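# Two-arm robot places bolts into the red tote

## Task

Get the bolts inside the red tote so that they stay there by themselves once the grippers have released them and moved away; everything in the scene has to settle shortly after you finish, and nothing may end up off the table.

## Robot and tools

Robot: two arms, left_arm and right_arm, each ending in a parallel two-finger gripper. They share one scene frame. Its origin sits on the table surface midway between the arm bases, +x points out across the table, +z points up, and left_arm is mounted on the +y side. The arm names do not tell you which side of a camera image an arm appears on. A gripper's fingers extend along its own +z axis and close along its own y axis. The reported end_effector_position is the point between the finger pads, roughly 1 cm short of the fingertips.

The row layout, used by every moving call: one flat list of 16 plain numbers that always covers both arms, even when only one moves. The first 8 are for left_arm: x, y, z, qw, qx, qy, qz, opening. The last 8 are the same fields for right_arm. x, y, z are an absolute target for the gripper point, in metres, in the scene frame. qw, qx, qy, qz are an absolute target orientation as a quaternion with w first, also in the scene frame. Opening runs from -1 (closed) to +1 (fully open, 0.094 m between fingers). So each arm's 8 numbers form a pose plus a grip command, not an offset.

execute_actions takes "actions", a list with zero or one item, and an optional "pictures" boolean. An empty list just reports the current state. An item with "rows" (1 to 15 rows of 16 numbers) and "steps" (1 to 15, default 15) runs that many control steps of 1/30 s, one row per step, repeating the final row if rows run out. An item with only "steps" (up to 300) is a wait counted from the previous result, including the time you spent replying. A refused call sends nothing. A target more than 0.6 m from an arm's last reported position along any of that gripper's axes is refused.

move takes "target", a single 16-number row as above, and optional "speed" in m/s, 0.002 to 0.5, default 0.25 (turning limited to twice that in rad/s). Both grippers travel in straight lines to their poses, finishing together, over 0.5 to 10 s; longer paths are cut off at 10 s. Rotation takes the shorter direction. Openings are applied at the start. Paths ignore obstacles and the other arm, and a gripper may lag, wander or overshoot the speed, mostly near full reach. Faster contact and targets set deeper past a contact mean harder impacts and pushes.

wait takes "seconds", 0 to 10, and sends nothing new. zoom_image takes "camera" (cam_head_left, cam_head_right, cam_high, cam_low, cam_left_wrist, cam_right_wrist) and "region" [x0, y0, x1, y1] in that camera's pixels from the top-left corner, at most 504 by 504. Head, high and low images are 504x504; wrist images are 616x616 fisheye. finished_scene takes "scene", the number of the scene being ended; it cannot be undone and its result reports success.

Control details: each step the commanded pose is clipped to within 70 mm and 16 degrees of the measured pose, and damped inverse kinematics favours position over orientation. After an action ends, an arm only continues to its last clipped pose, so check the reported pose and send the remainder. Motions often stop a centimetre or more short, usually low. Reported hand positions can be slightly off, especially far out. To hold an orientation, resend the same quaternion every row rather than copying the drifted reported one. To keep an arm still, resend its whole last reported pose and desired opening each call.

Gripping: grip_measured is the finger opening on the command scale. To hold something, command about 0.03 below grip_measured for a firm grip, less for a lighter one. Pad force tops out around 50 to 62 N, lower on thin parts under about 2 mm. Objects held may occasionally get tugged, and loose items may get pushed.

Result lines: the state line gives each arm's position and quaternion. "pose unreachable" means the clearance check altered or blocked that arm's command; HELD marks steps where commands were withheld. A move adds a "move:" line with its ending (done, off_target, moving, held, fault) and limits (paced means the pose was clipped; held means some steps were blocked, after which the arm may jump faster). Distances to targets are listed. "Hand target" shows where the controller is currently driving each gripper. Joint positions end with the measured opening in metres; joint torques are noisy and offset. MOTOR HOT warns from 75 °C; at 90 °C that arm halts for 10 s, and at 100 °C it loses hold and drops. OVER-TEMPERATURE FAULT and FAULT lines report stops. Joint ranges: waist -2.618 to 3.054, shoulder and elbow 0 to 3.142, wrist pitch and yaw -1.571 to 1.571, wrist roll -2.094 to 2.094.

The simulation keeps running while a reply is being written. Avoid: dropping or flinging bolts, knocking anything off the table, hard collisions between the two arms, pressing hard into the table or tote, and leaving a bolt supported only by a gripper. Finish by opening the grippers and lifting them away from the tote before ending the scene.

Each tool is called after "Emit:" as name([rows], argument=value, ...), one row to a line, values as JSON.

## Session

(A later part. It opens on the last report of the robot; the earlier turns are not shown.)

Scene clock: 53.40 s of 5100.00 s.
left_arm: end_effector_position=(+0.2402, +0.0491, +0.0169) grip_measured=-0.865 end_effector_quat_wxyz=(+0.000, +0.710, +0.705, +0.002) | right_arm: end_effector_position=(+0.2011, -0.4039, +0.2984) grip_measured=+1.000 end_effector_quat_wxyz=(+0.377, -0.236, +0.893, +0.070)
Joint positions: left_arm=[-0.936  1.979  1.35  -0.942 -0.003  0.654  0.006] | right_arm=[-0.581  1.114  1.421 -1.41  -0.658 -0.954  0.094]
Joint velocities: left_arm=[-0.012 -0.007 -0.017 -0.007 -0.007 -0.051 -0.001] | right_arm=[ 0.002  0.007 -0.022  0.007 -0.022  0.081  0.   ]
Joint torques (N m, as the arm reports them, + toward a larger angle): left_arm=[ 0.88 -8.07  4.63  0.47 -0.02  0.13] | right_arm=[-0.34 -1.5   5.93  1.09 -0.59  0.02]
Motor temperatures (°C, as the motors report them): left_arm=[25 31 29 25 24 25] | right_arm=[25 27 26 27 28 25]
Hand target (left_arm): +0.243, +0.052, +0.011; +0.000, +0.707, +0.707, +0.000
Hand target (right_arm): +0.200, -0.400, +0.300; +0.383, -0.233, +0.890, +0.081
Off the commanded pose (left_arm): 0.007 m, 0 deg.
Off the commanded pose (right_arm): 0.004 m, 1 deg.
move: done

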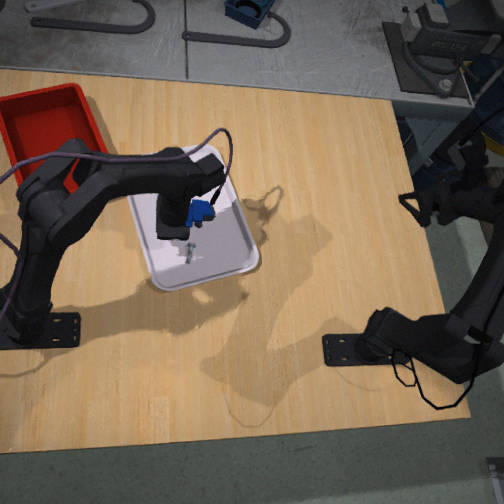

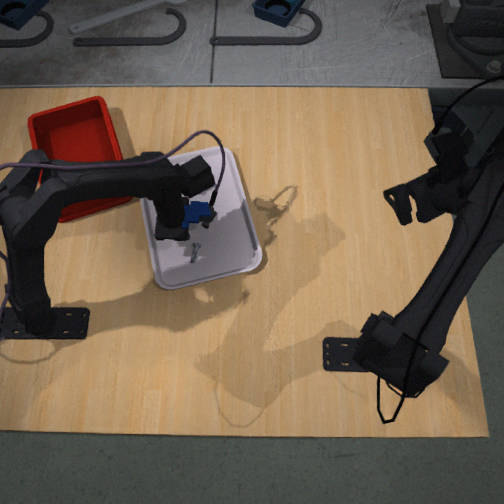

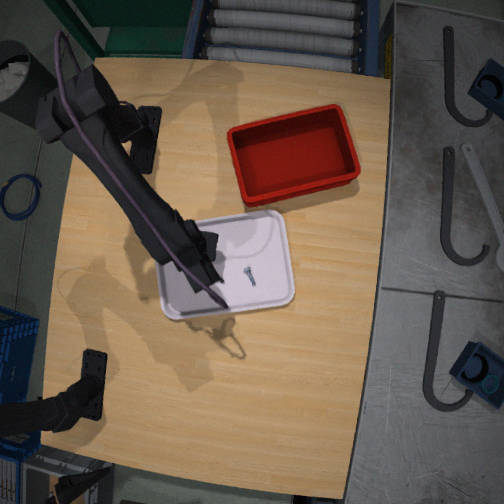

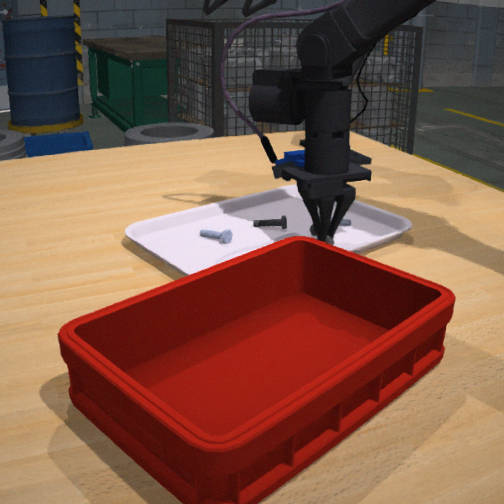

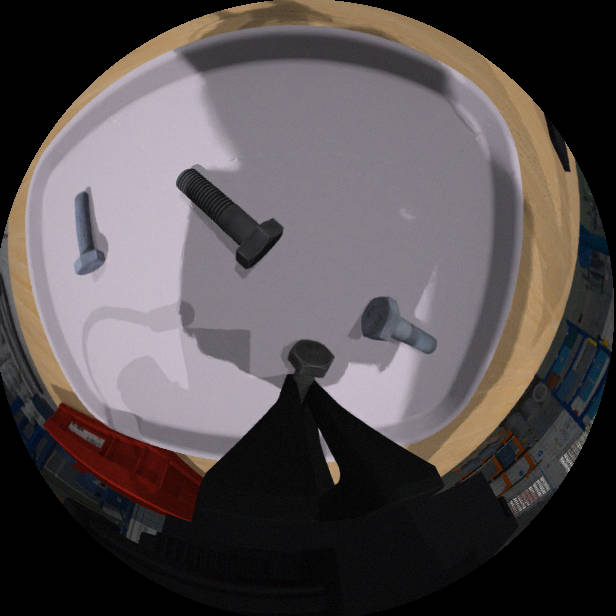

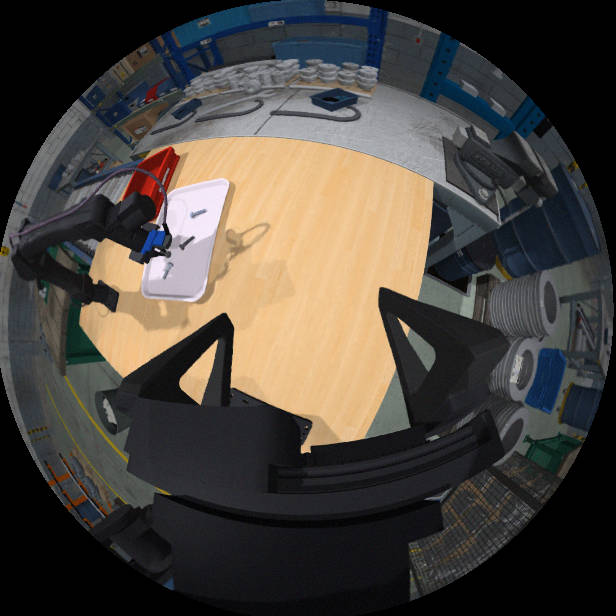

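Emit:
move(target=[0.25,0.07,0.14,0,0.707,0.707,0,-0.9,0.2,-0.4,0.3,0.383,-0.233,0.89,0.081,1], speed=0.15)

Emit:
move(target=[0.41,0.28,0.14,0,0.707,0.707,0,-0.9,0.2,-0.4,0.3,0.383,-0.233,0.89,0.081,1])

Scene clock: 59.70 s of 5100.00 s.
left_arm: end_effector_position=(+0.2461, +0.0705, +0.1250) grip_measured=-0.865 end_effector_quat_wxyz=(-0.016, +0.708, +0.706, +0.003) | right_arm: end_effector_position=(+0.2011, -0.4038, +0.2985) grip_measured=+1.000 end_effector_quat_wxyz=(+0.377, -0.236, +0.893, +0.070)
Joint positions: left_arm=[-0.885  1.884  1.658 -1.378 -0.003  0.702  0.006] | right_arm=[-0.581  1.114  1.421 -1.41  -0.659 -0.954  0.094]
Joint velocities: left_arm=[ 0.002 -0.007 -0.002  0.007 -0.022 -0.037  0.   ] | right_arm=[-0.022  0.007  0.007 -0.125 -0.066 -0.066  0.   ]
Joint torques (N m, as the arm reports them, + toward a larger angle): left_arm=[ 0.68 -9.53  8.97 -0.03 -0.04  0.09] | right_arm=[-0.37 -1.59  6.    1.07 -0.61  0.  ]
Motor temperatures (°C, as the motors report them): left_arm=[25 31 29 25 24 25] | right_arm=[25 27 26 27 28 25]
Hand target (left_arm): +0.249, +0.071, +0.140; +0.000, +0.707, +0.707, +0.001
Hand target (right_arm): +0.200, -0.400, +0.300; +0.383, -0.233, +0.890, +0.081
Off the commanded pose (left_arm): 0.015 m, 2 deg.
Off the commanded pose (right_arm): 0.004 m, 1 deg.
After step 90, 1.83 s passed at rest.
move: off_target (left_arm)

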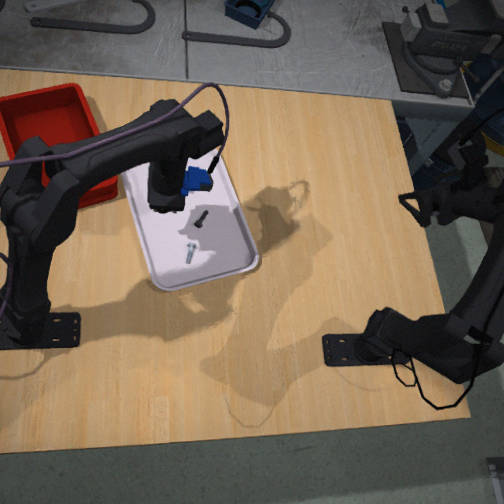

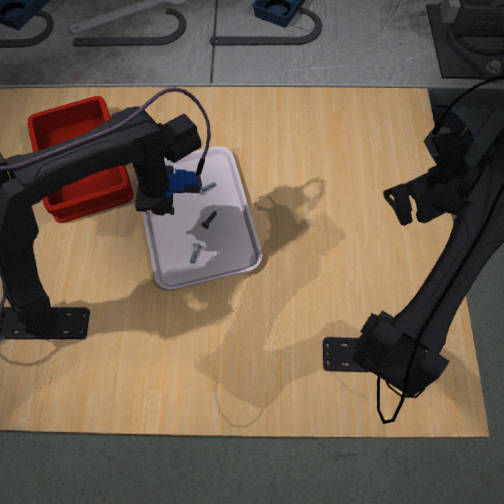

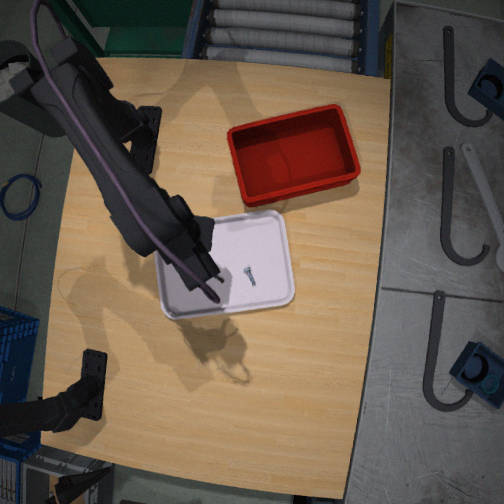

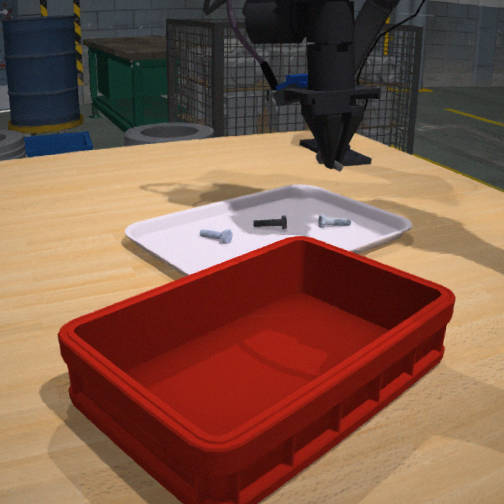

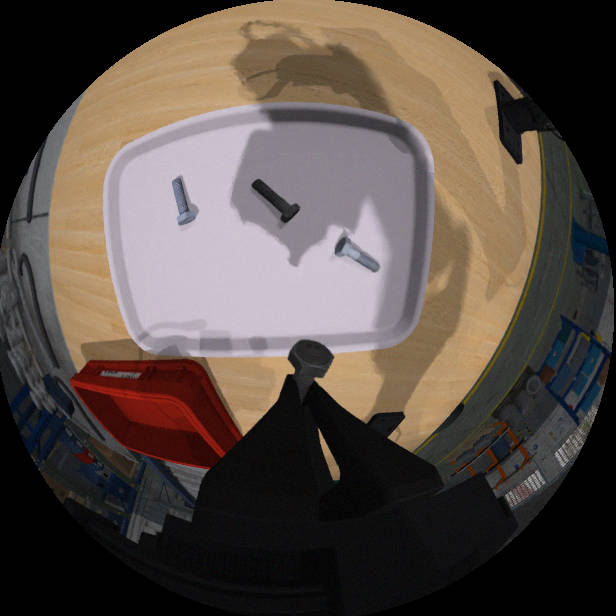

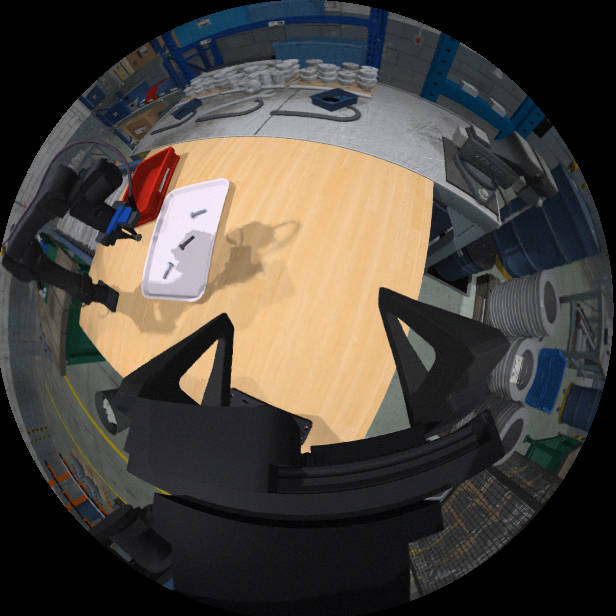

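Scene clock: 61.40 s of 5100.00 s.
left_arm: end_effector_position=(+0.4083, +0.2874, +0.1338) grip_measured=-0.865 end_effector_quat_wxyz=(-0.007, +0.702, +0.712, +0.007) | right_arm: end_effector_position=(+0.2011, -0.4039, +0.2984) grip_measured=+1.000 end_effector_quat_wxyz=(+0.377, -0.236, +0.893, +0.070)
Joint positions: left_arm=[-0.145  2.035  1.904 -1.443 -0.02   1.425  0.006] | right_arm=[-0.581  1.114  1.421 -1.41  -0.658 -0.954  0.094]
Joint velocities: left_arm=[ 0.002  0.002  0.012  0.037  0.007 -0.037  0.   ] | right_arm=[-0.007 -0.022 -0.012  0.022  0.037 -0.007  0.   ]
Joint torques (N m, as the arm reports them, + toward a larger angle): left_arm=[-0.65 -8.97  8.99  0.06 -0.03  0.08] | right_arm=[-0.33 -1.59  6.05  1.07 -0.6   0.  ]
Motor temperatures (°C, as the motors report them): left_arm=[25 31 29 25 24 25] | right_arm=[25 27 26 27 28 25]
Hand target (left_arm): +0.409, +0.284, +0.140; -0.003, +0.707, +0.707, +0.008
Hand target (right_arm): +0.200, -0.400, +0.300; +0.383, -0.233, +0.890, +0.081
Off the commanded pose (left_arm): 0.010 m, 1 deg.
Off the commanded pose (right_arm): 0.004 m, 1 deg.
move: done

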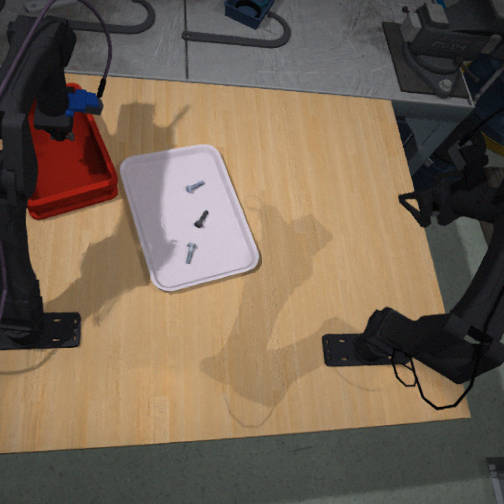

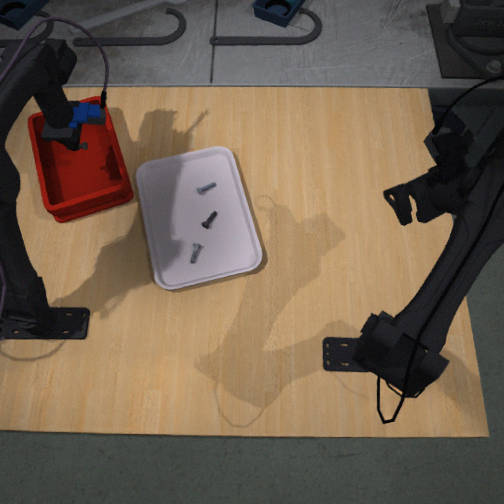

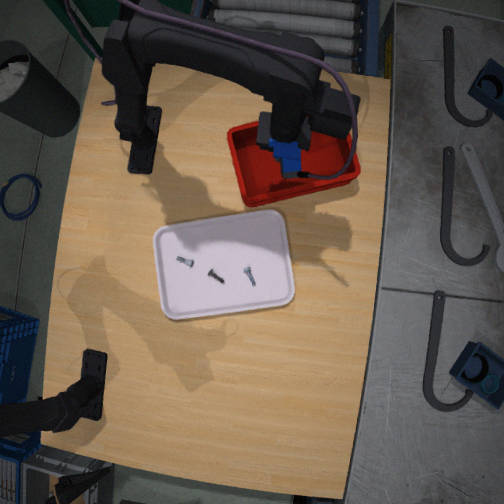

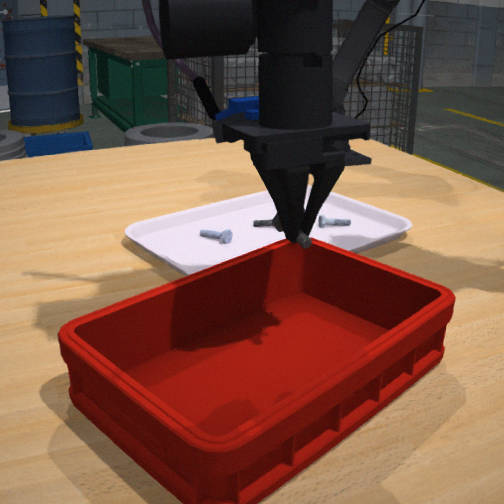

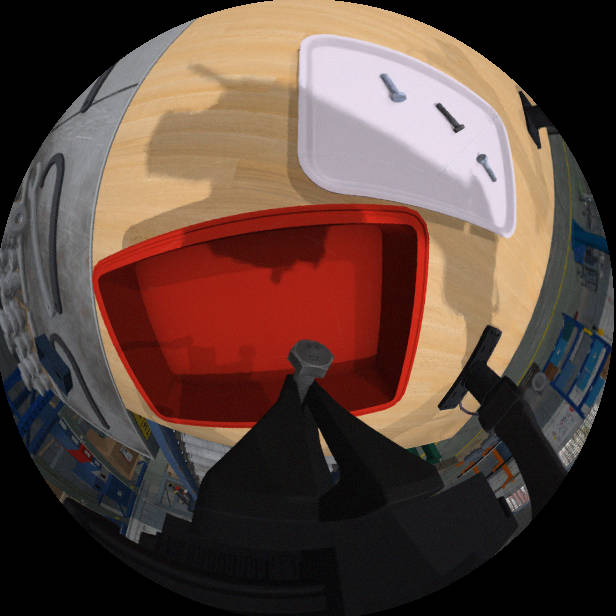

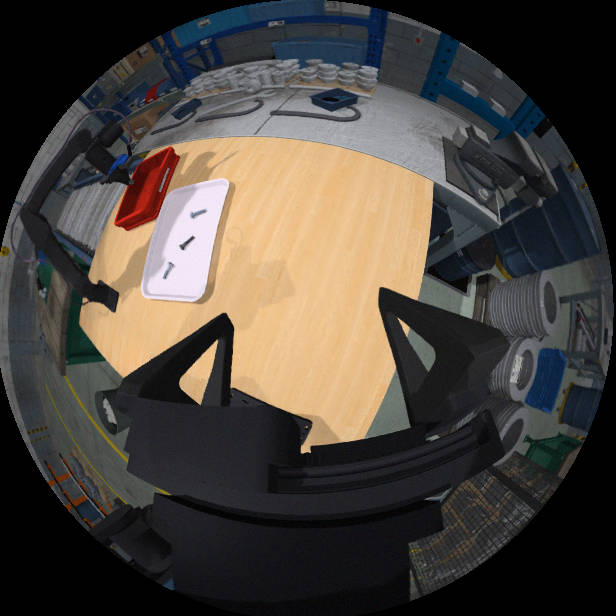

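Emit:
move(target=[0.44,0.28,0.028,0,0.707,0.707,0,-0.9,0.2,-0.4,0.3,0.383,-0.233,0.89,0.081,1], speed=0.12)

Emit:
move(target=[0.44,0.28,0.028,0,0.707,0.707,0,-0.3,0.2,-0.4,0.3,0.383,-0.233,0.89,0.081,1])

Emit:
move(target=[0.41,0.26,0.14,0,0.707,0.707,0,-0.3,0.2,-0.4,0.3,0.383,-0.233,0.89,0.081,1])

Emit:
move(target=[0.32,0.08,0.13,0,0.45,0.893,0,-0.3,0.2,-0.4,0.3,0.383,-0.233,0.89,0.081,1])

Emit:
move(target=[0.277,-0.034,0.045,0,0.30,0.954,0,-0.3,0.2,-0.4,0.3,0.383,-0.233,0.89,0.081,1], speed=0.15)

Scene clock: 71.30 s of 5100.00 s.
left_arm: end_effector_position=(+0.4378, +0.2828, +0.0258) grip_measured=-0.865 end_effector_quat_wxyz=(-0.012, +0.706, +0.708, +0.000) | right_arm: end_effector_position=(+0.2011, -0.4039, +0.2984) grip_measured=+1.000 end_effector_quat_wxyz=(+0.377, -0.236, +0.893, +0.070)
Joint positions: left_arm=[-0.144  2.208  1.742 -1.124 -0.015  1.436  0.006] | right_arm=[-0.581  1.114  1.421 -1.41  -0.658 -0.954  0.094]
Joint velocities: left_arm=[-0.017  0.002 -0.002 -0.022  0.022 -0.007 -0.001] | right_arm=[ 0.007 -0.007  0.012  0.022  0.022  0.051  0.   ]
Joint torques (N m, as the arm reports them, + toward a larger angle): left_arm=[  0.04 -11.03   6.09   0.33   0.11   0.12] | right_arm=[-0.39 -1.5   6.    1.09 -0.6   0.  ]
Motor temperatures (°C, as the motors report them): left_arm=[25 32 30 25 24 25] | right_arm=[25 27 26 27 28 25]
Hand target (left_arm): +0.441, +0.280, +0.028; -0.000, +0.707, +0.707, -0.000
Hand target (right_arm): +0.200, -0.400, +0.300; +0.383, -0.233, +0.890, +0.081
Off the commanded pose (left_arm): 0.004 m, 1 deg.
Off the commanded pose (right_arm): 0.004 m, 1 deg.
After step 90, 5.43 s passed at rest.
move: done

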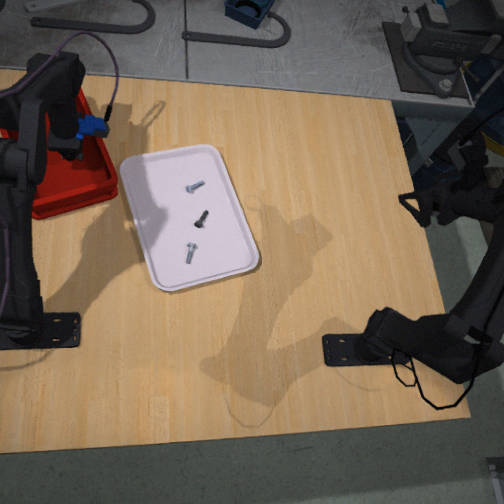

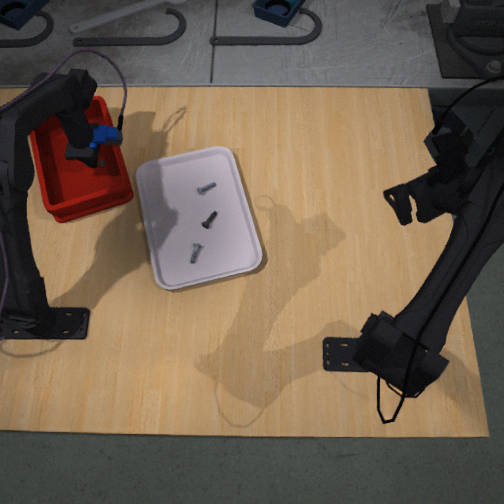

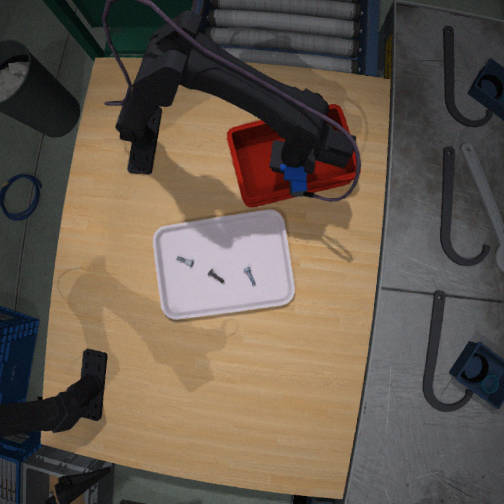

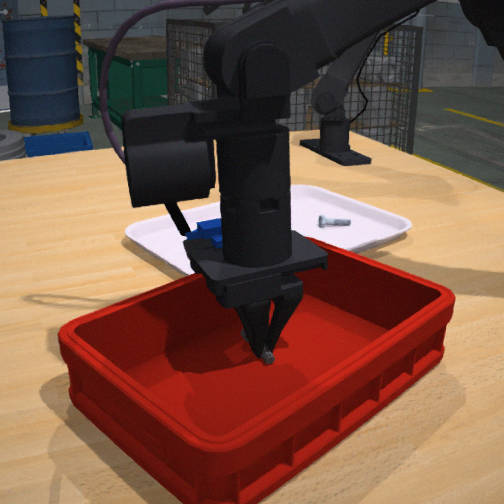

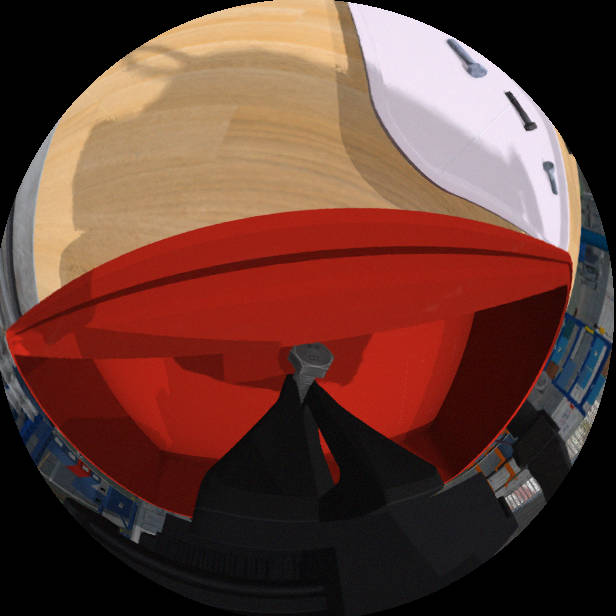

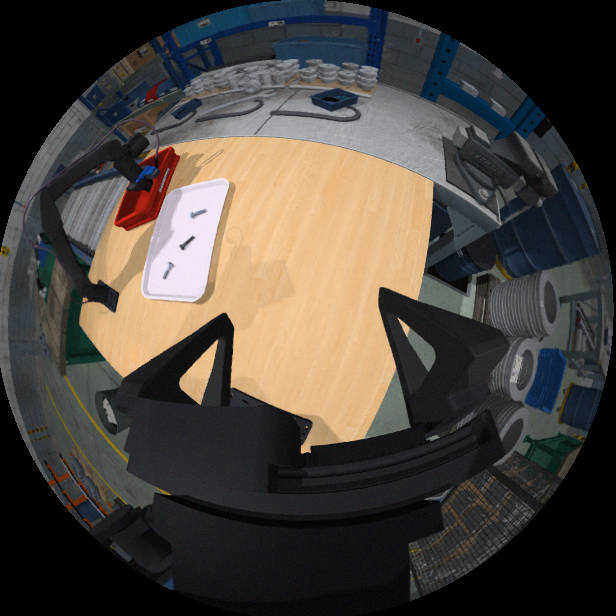

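Scene clock: 72.00 s of 5100.00 s.
left_arm: end_effector_position=(+0.4387, +0.2827, +0.0258) grip_measured=-0.303 end_effector_quat_wxyz=(-0.011, +0.706, +0.708, +0.001) | right_arm: end_effector_position=(+0.2011, -0.4039, +0.2984) grip_measured=+1.000 end_effector_quat_wxyz=(+0.377, -0.236, +0.893, +0.070)
Joint positions: left_arm=[-0.144  2.208  1.742 -1.12  -0.015  1.436  0.033] | right_arm=[-0.581  1.114  1.421 -1.41  -0.658 -0.954  0.094]
Joint velocities: left_arm=[-0.007  0.002  0.007 -0.022 -0.007  0.022  0.   ] | right_arm=[ 0.007 -0.002 -0.007 -0.037  0.007 -0.007  0.   ]
Joint torques (N m, as the arm reports them, + toward a larger angle): left_arm=[  0.13 -11.32   5.49   0.33   0.11   0.14] | right_arm=[-0.32 -1.58  6.01  1.1  -0.58  0.03]
Motor temperatures (°C, as the motors report them): left_arm=[25 32 30 25 24 25] | right_arm=[25 27 26 27 28 25]
Hand target (left_arm): +0.440, +0.280, +0.028; -0.000, +0.707, +0.707, +0.000
Hand target (right_arm): +0.200, -0.400, +0.300; +0.383, -0.233, +0.890, +0.081
Off the commanded pose (left_arm): 0.004 m, 1 deg.
Off the commanded pose (right_arm): 0.004 m, 1 deg.
move: done

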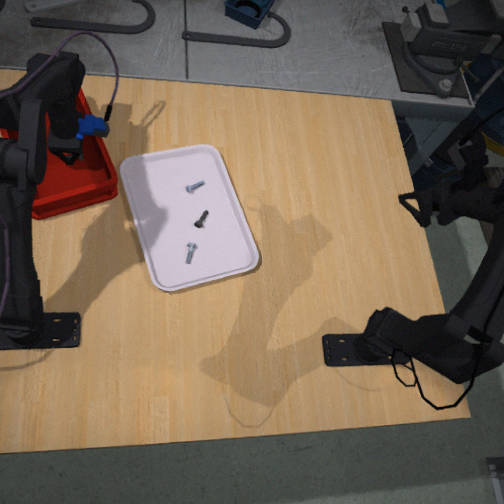

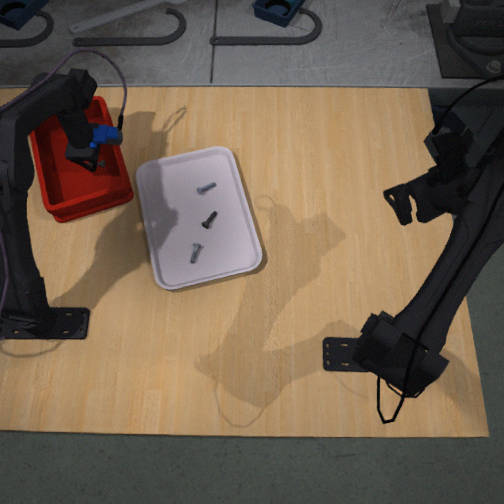

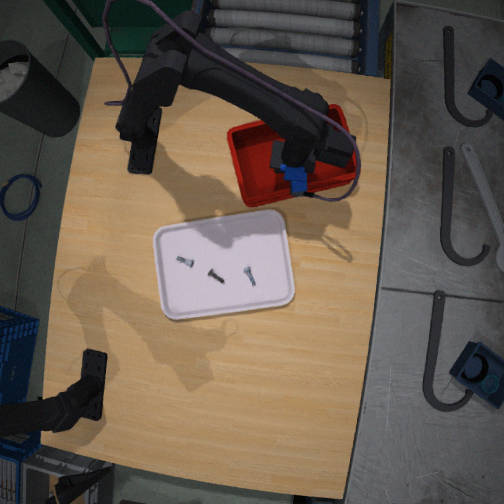

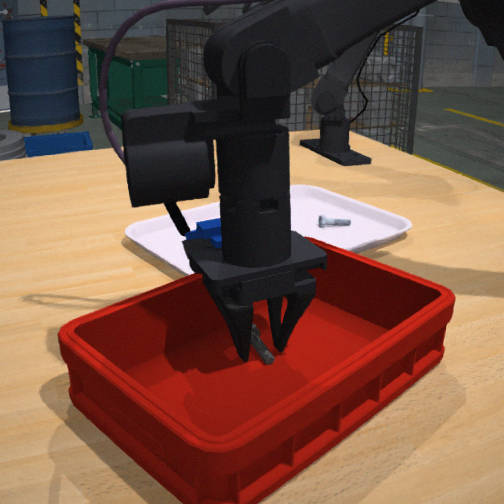

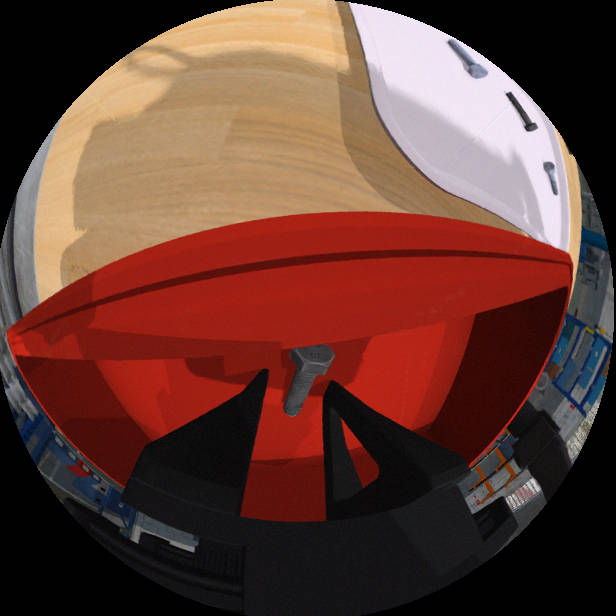

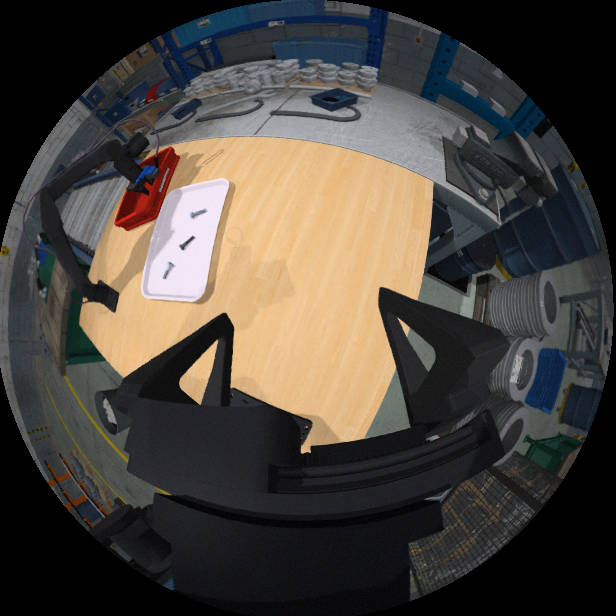

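Scene clock: 73.20 s of 5100.00 s.
left_arm: end_effector_position=(+0.4104, +0.2645, +0.1314) grip_measured=-0.303 end_effector_quat_wxyz=(-0.007, +0.707, +0.707, +0.002) | right_arm: end_effector_position=(+0.2011, -0.4038, +0.2985) grip_measured=+1.000 end_effector_quat_wxyz=(+0.377, -0.236, +0.893, +0.070)
Joint positions: left_arm=[-0.198  2.067  1.942 -1.456 -0.012  1.385  0.033] | right_arm=[-0.581  1.114  1.421 -1.41  -0.659 -0.954  0.094]
Joint velocities: left_arm=[-0.027 -0.012 -0.027 -0.037 -0.022  0.037 -0.001] | right_arm=[-0.012 -0.002  0.002 -0.007 -0.066  0.007  0.   ]
Joint torques (N m, as the arm reports them, + toward a larger angle): left_arm=[-0.16 -9.99  8.47  0.01  0.08 -0.04] | right_arm=[-0.38 -1.55  5.94  1.08 -0.59 -0.01]
Motor temperatures (°C, as the motors report them): left_arm=[25 32 30 25 24 25] | right_arm=[25 27 26 27 28 25]
Hand target (left_arm): +0.409, +0.260, +0.140; +0.001, +0.707, +0.707, -0.000
Hand target (right_arm): +0.200, -0.400, +0.300; +0.383, -0.233, +0.890, +0.081
Off the commanded pose (left_arm): 0.010 m, 1 deg.
Off the commanded pose (right_arm): 0.004 m, 1 deg.
move: done

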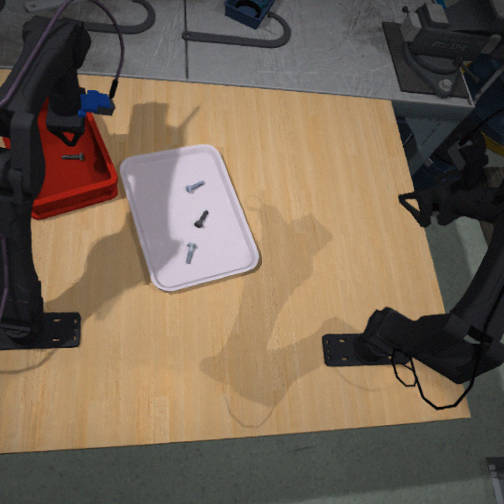

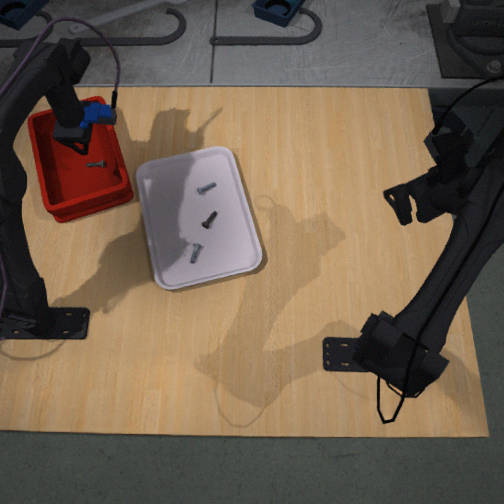

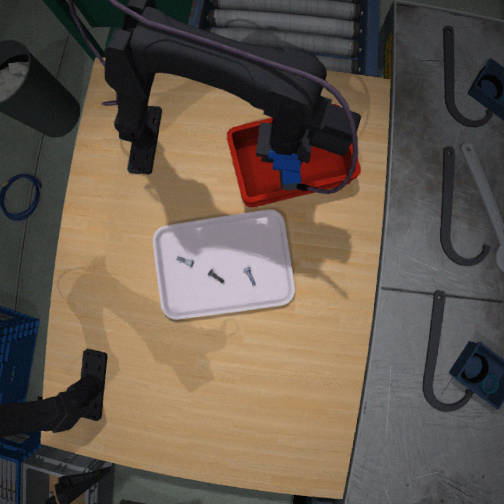

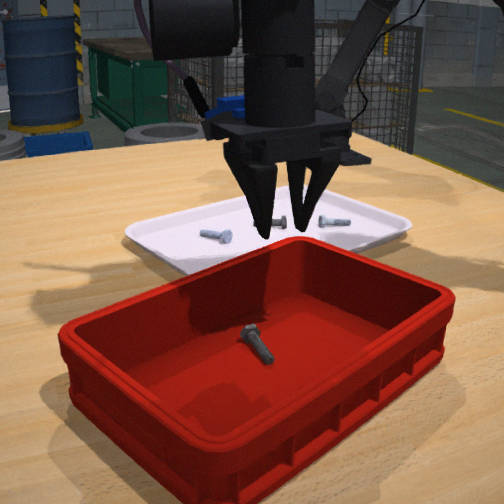

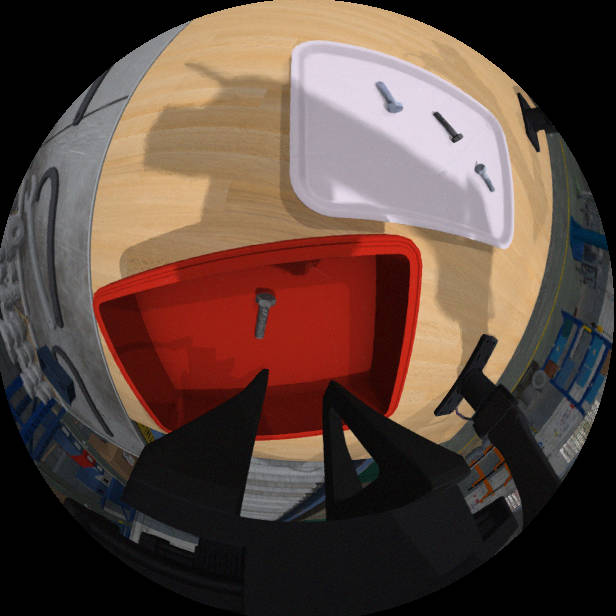

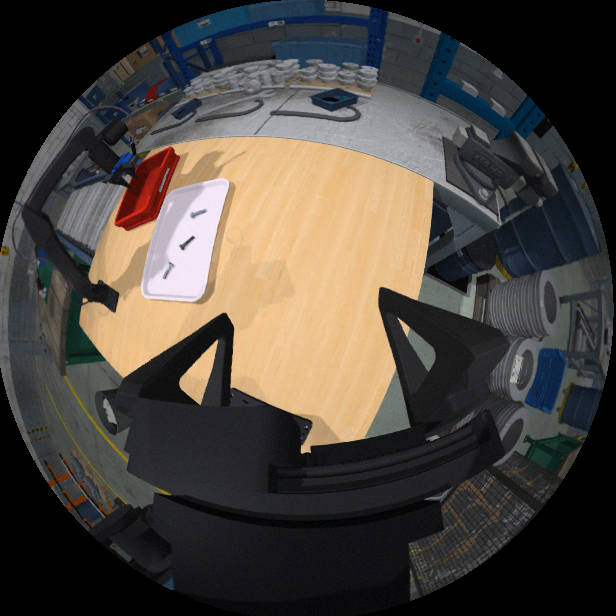

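Scene clock: 75.17 s of 5100.00 s.
left_arm: end_effector_position=(+0.3148, +0.0829, +0.1273) grip_measured=-0.303 end_effector_quat_wxyz=(-0.010, +0.453, +0.891, -0.002) | right_arm: end_effector_position=(+0.2011, -0.4039, +0.2984) grip_measured=+1.000 end_effector_quat_wxyz=(+0.377, -0.236, +0.893, +0.070)
Joint positions: left_arm=[-0.722  2.035  1.879 -1.433  0.009  0.233  0.033] | right_arm=[-0.581  1.114  1.421 -1.41  -0.658 -0.954  0.094]
Joint velocities: left_arm=[-0.002  0.002 -0.012 -0.007 -0.037 -0.066  0.001] | right_arm=[ 0.002 -0.017  0.007  0.007  0.022  0.066  0.   ]
Joint torques (N m, as the arm reports them, + toward a larger angle): left_arm=[ 0.03 -8.3   9.22  0.3  -0.02 -0.02] | right_arm=[-0.32 -1.53  6.    1.07 -0.57  0.  ]
Motor temperatures (°C, as the motors report them): left_arm=[25 32 30 25 24 25] | right_arm=[25 27 26 27 28 25]
Hand target (left_arm): +0.321, +0.077, +0.130; +0.001, +0.450, +0.893, -0.006
Hand target (right_arm): +0.200, -0.400, +0.300; +0.383, -0.233, +0.890, +0.081
Off the commanded pose (left_arm): 0.007 m, 1 deg.
Off the commanded pose (right_arm): 0.004 m, 1 deg.
move: done

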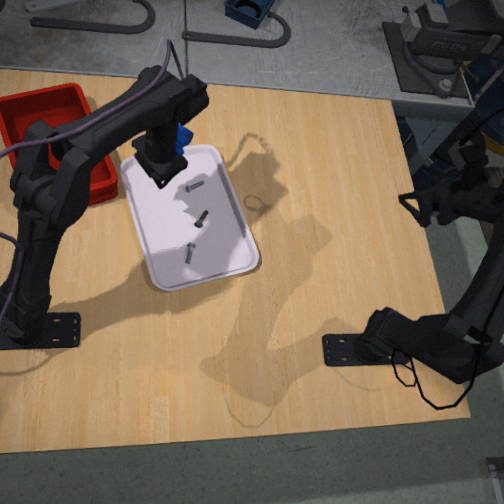

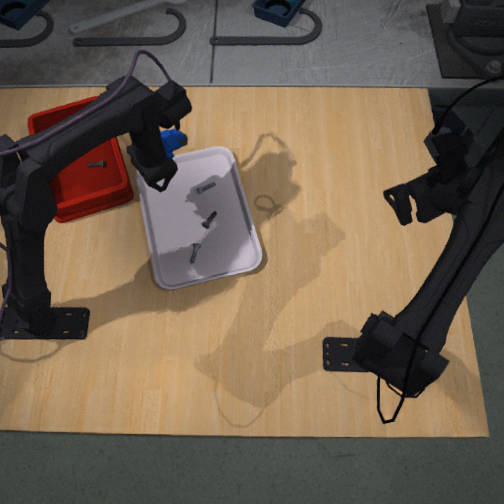

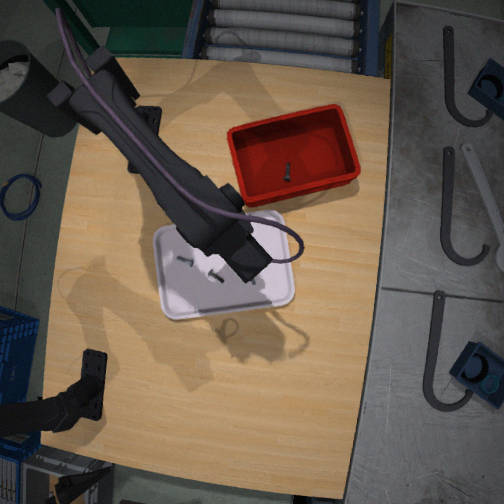

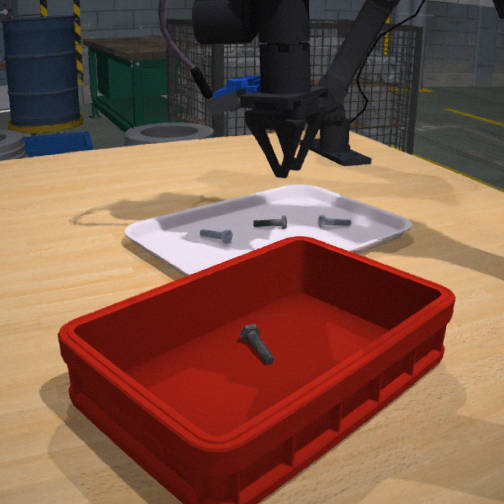

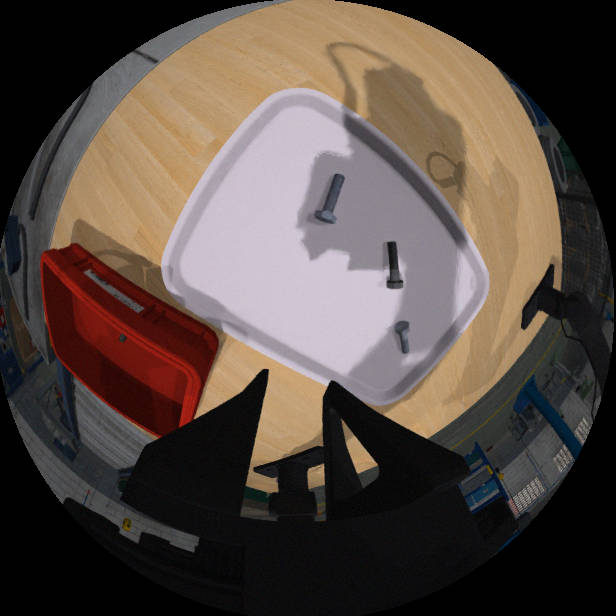

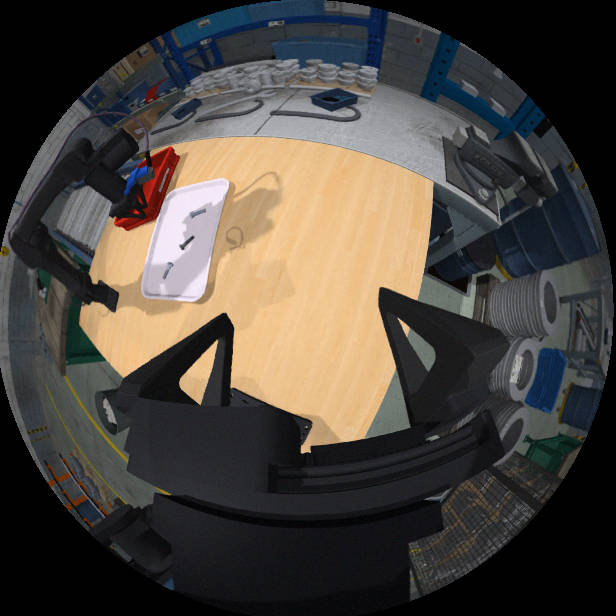

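Scene clock: 76.83 s of 5100.00 s.
left_arm: end_effector_position=(+0.2721, -0.0264, +0.0392) grip_measured=-0.303 end_effector_quat_wxyz=(-0.017, +0.302, +0.953, +0.008) | right_arm: end_effector_position=(+0.2011, -0.4039, +0.2984) grip_measured=+1.000 end_effector_quat_wxyz=(+0.377, -0.236, +0.893, +0.070)
Joint positions: left_arm=[-0.977  2.304  1.955 -1.259  0.009 -0.35   0.033] | right_arm=[-0.581  1.114  1.421 -1.41  -0.658 -0.954  0.094]
Joint velocities: left_arm=[ 0.007  0.027  0.007  0.051 -0.037 -0.037 -0.   ] | right_arm=[-0.007  0.017  0.017 -0.037  0.007  0.051  0.   ]
Joint torques (N m, as the arm reports them, + toward a larger angle): left_arm=[ -0.37 -11.26   9.11   0.25  -0.03   0.  ] | right_arm=[-0.27 -1.53  6.04  1.1  -0.6  -0.02]
Motor temperatures (°C, as the motors report them): left_arm=[25 32 30 25 24 25] | right_arm=[25 27 26 27 28 25]
Hand target (left_arm): +0.277, -0.035, +0.046; -0.001, +0.300, +0.954, -0.003
Hand target (right_arm): +0.200, -0.400, +0.300; +0.383, -0.233, +0.890, +0.081
Off the commanded pose (left_arm): 0.011 m, 2 deg.
Off the commanded pose (right_arm): 0.004 m, 1 deg.
move: off_target (left_arm)

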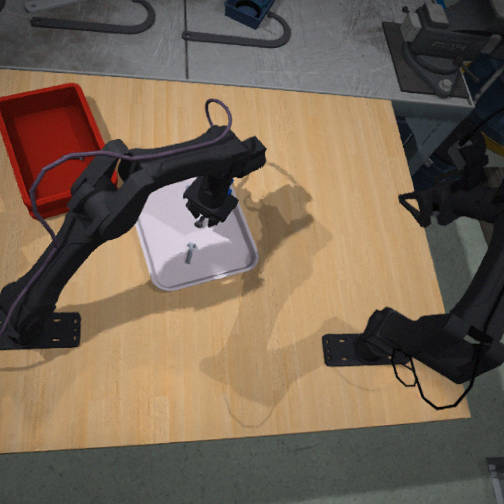

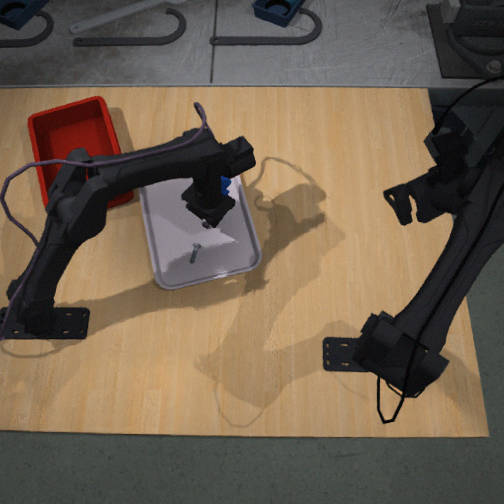

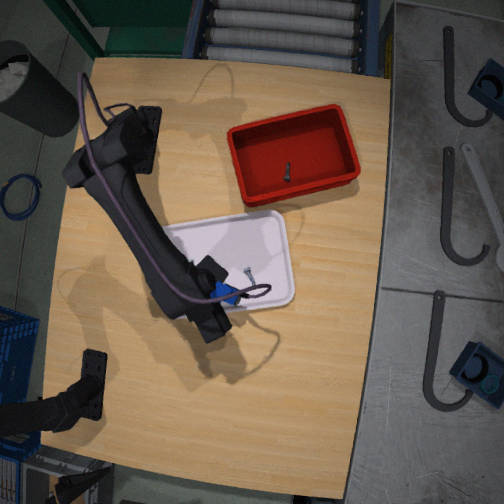

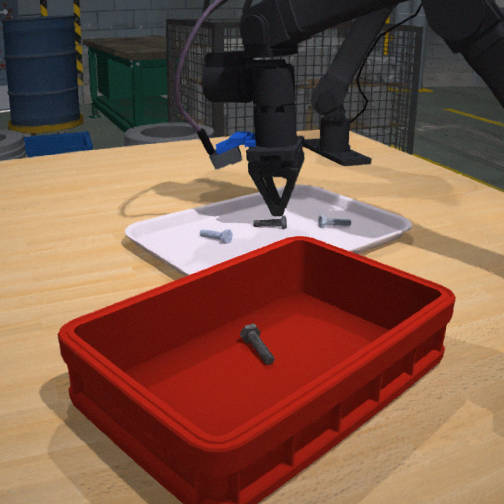

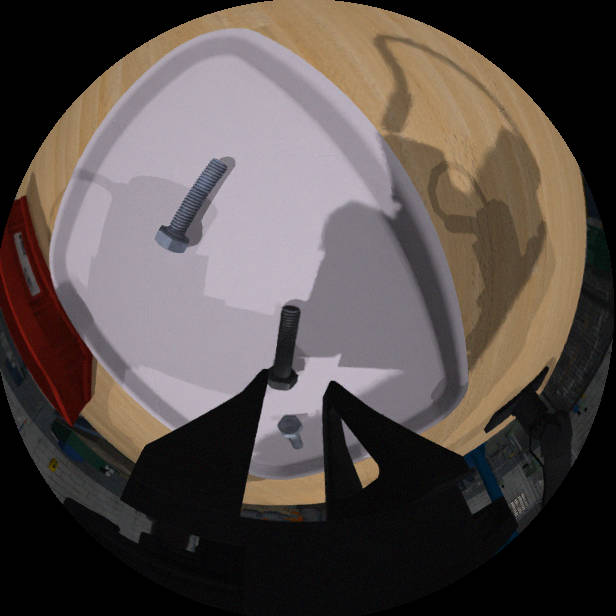

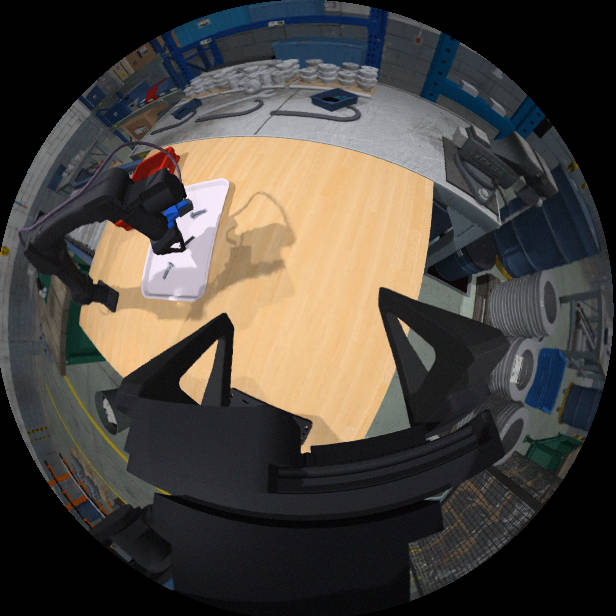

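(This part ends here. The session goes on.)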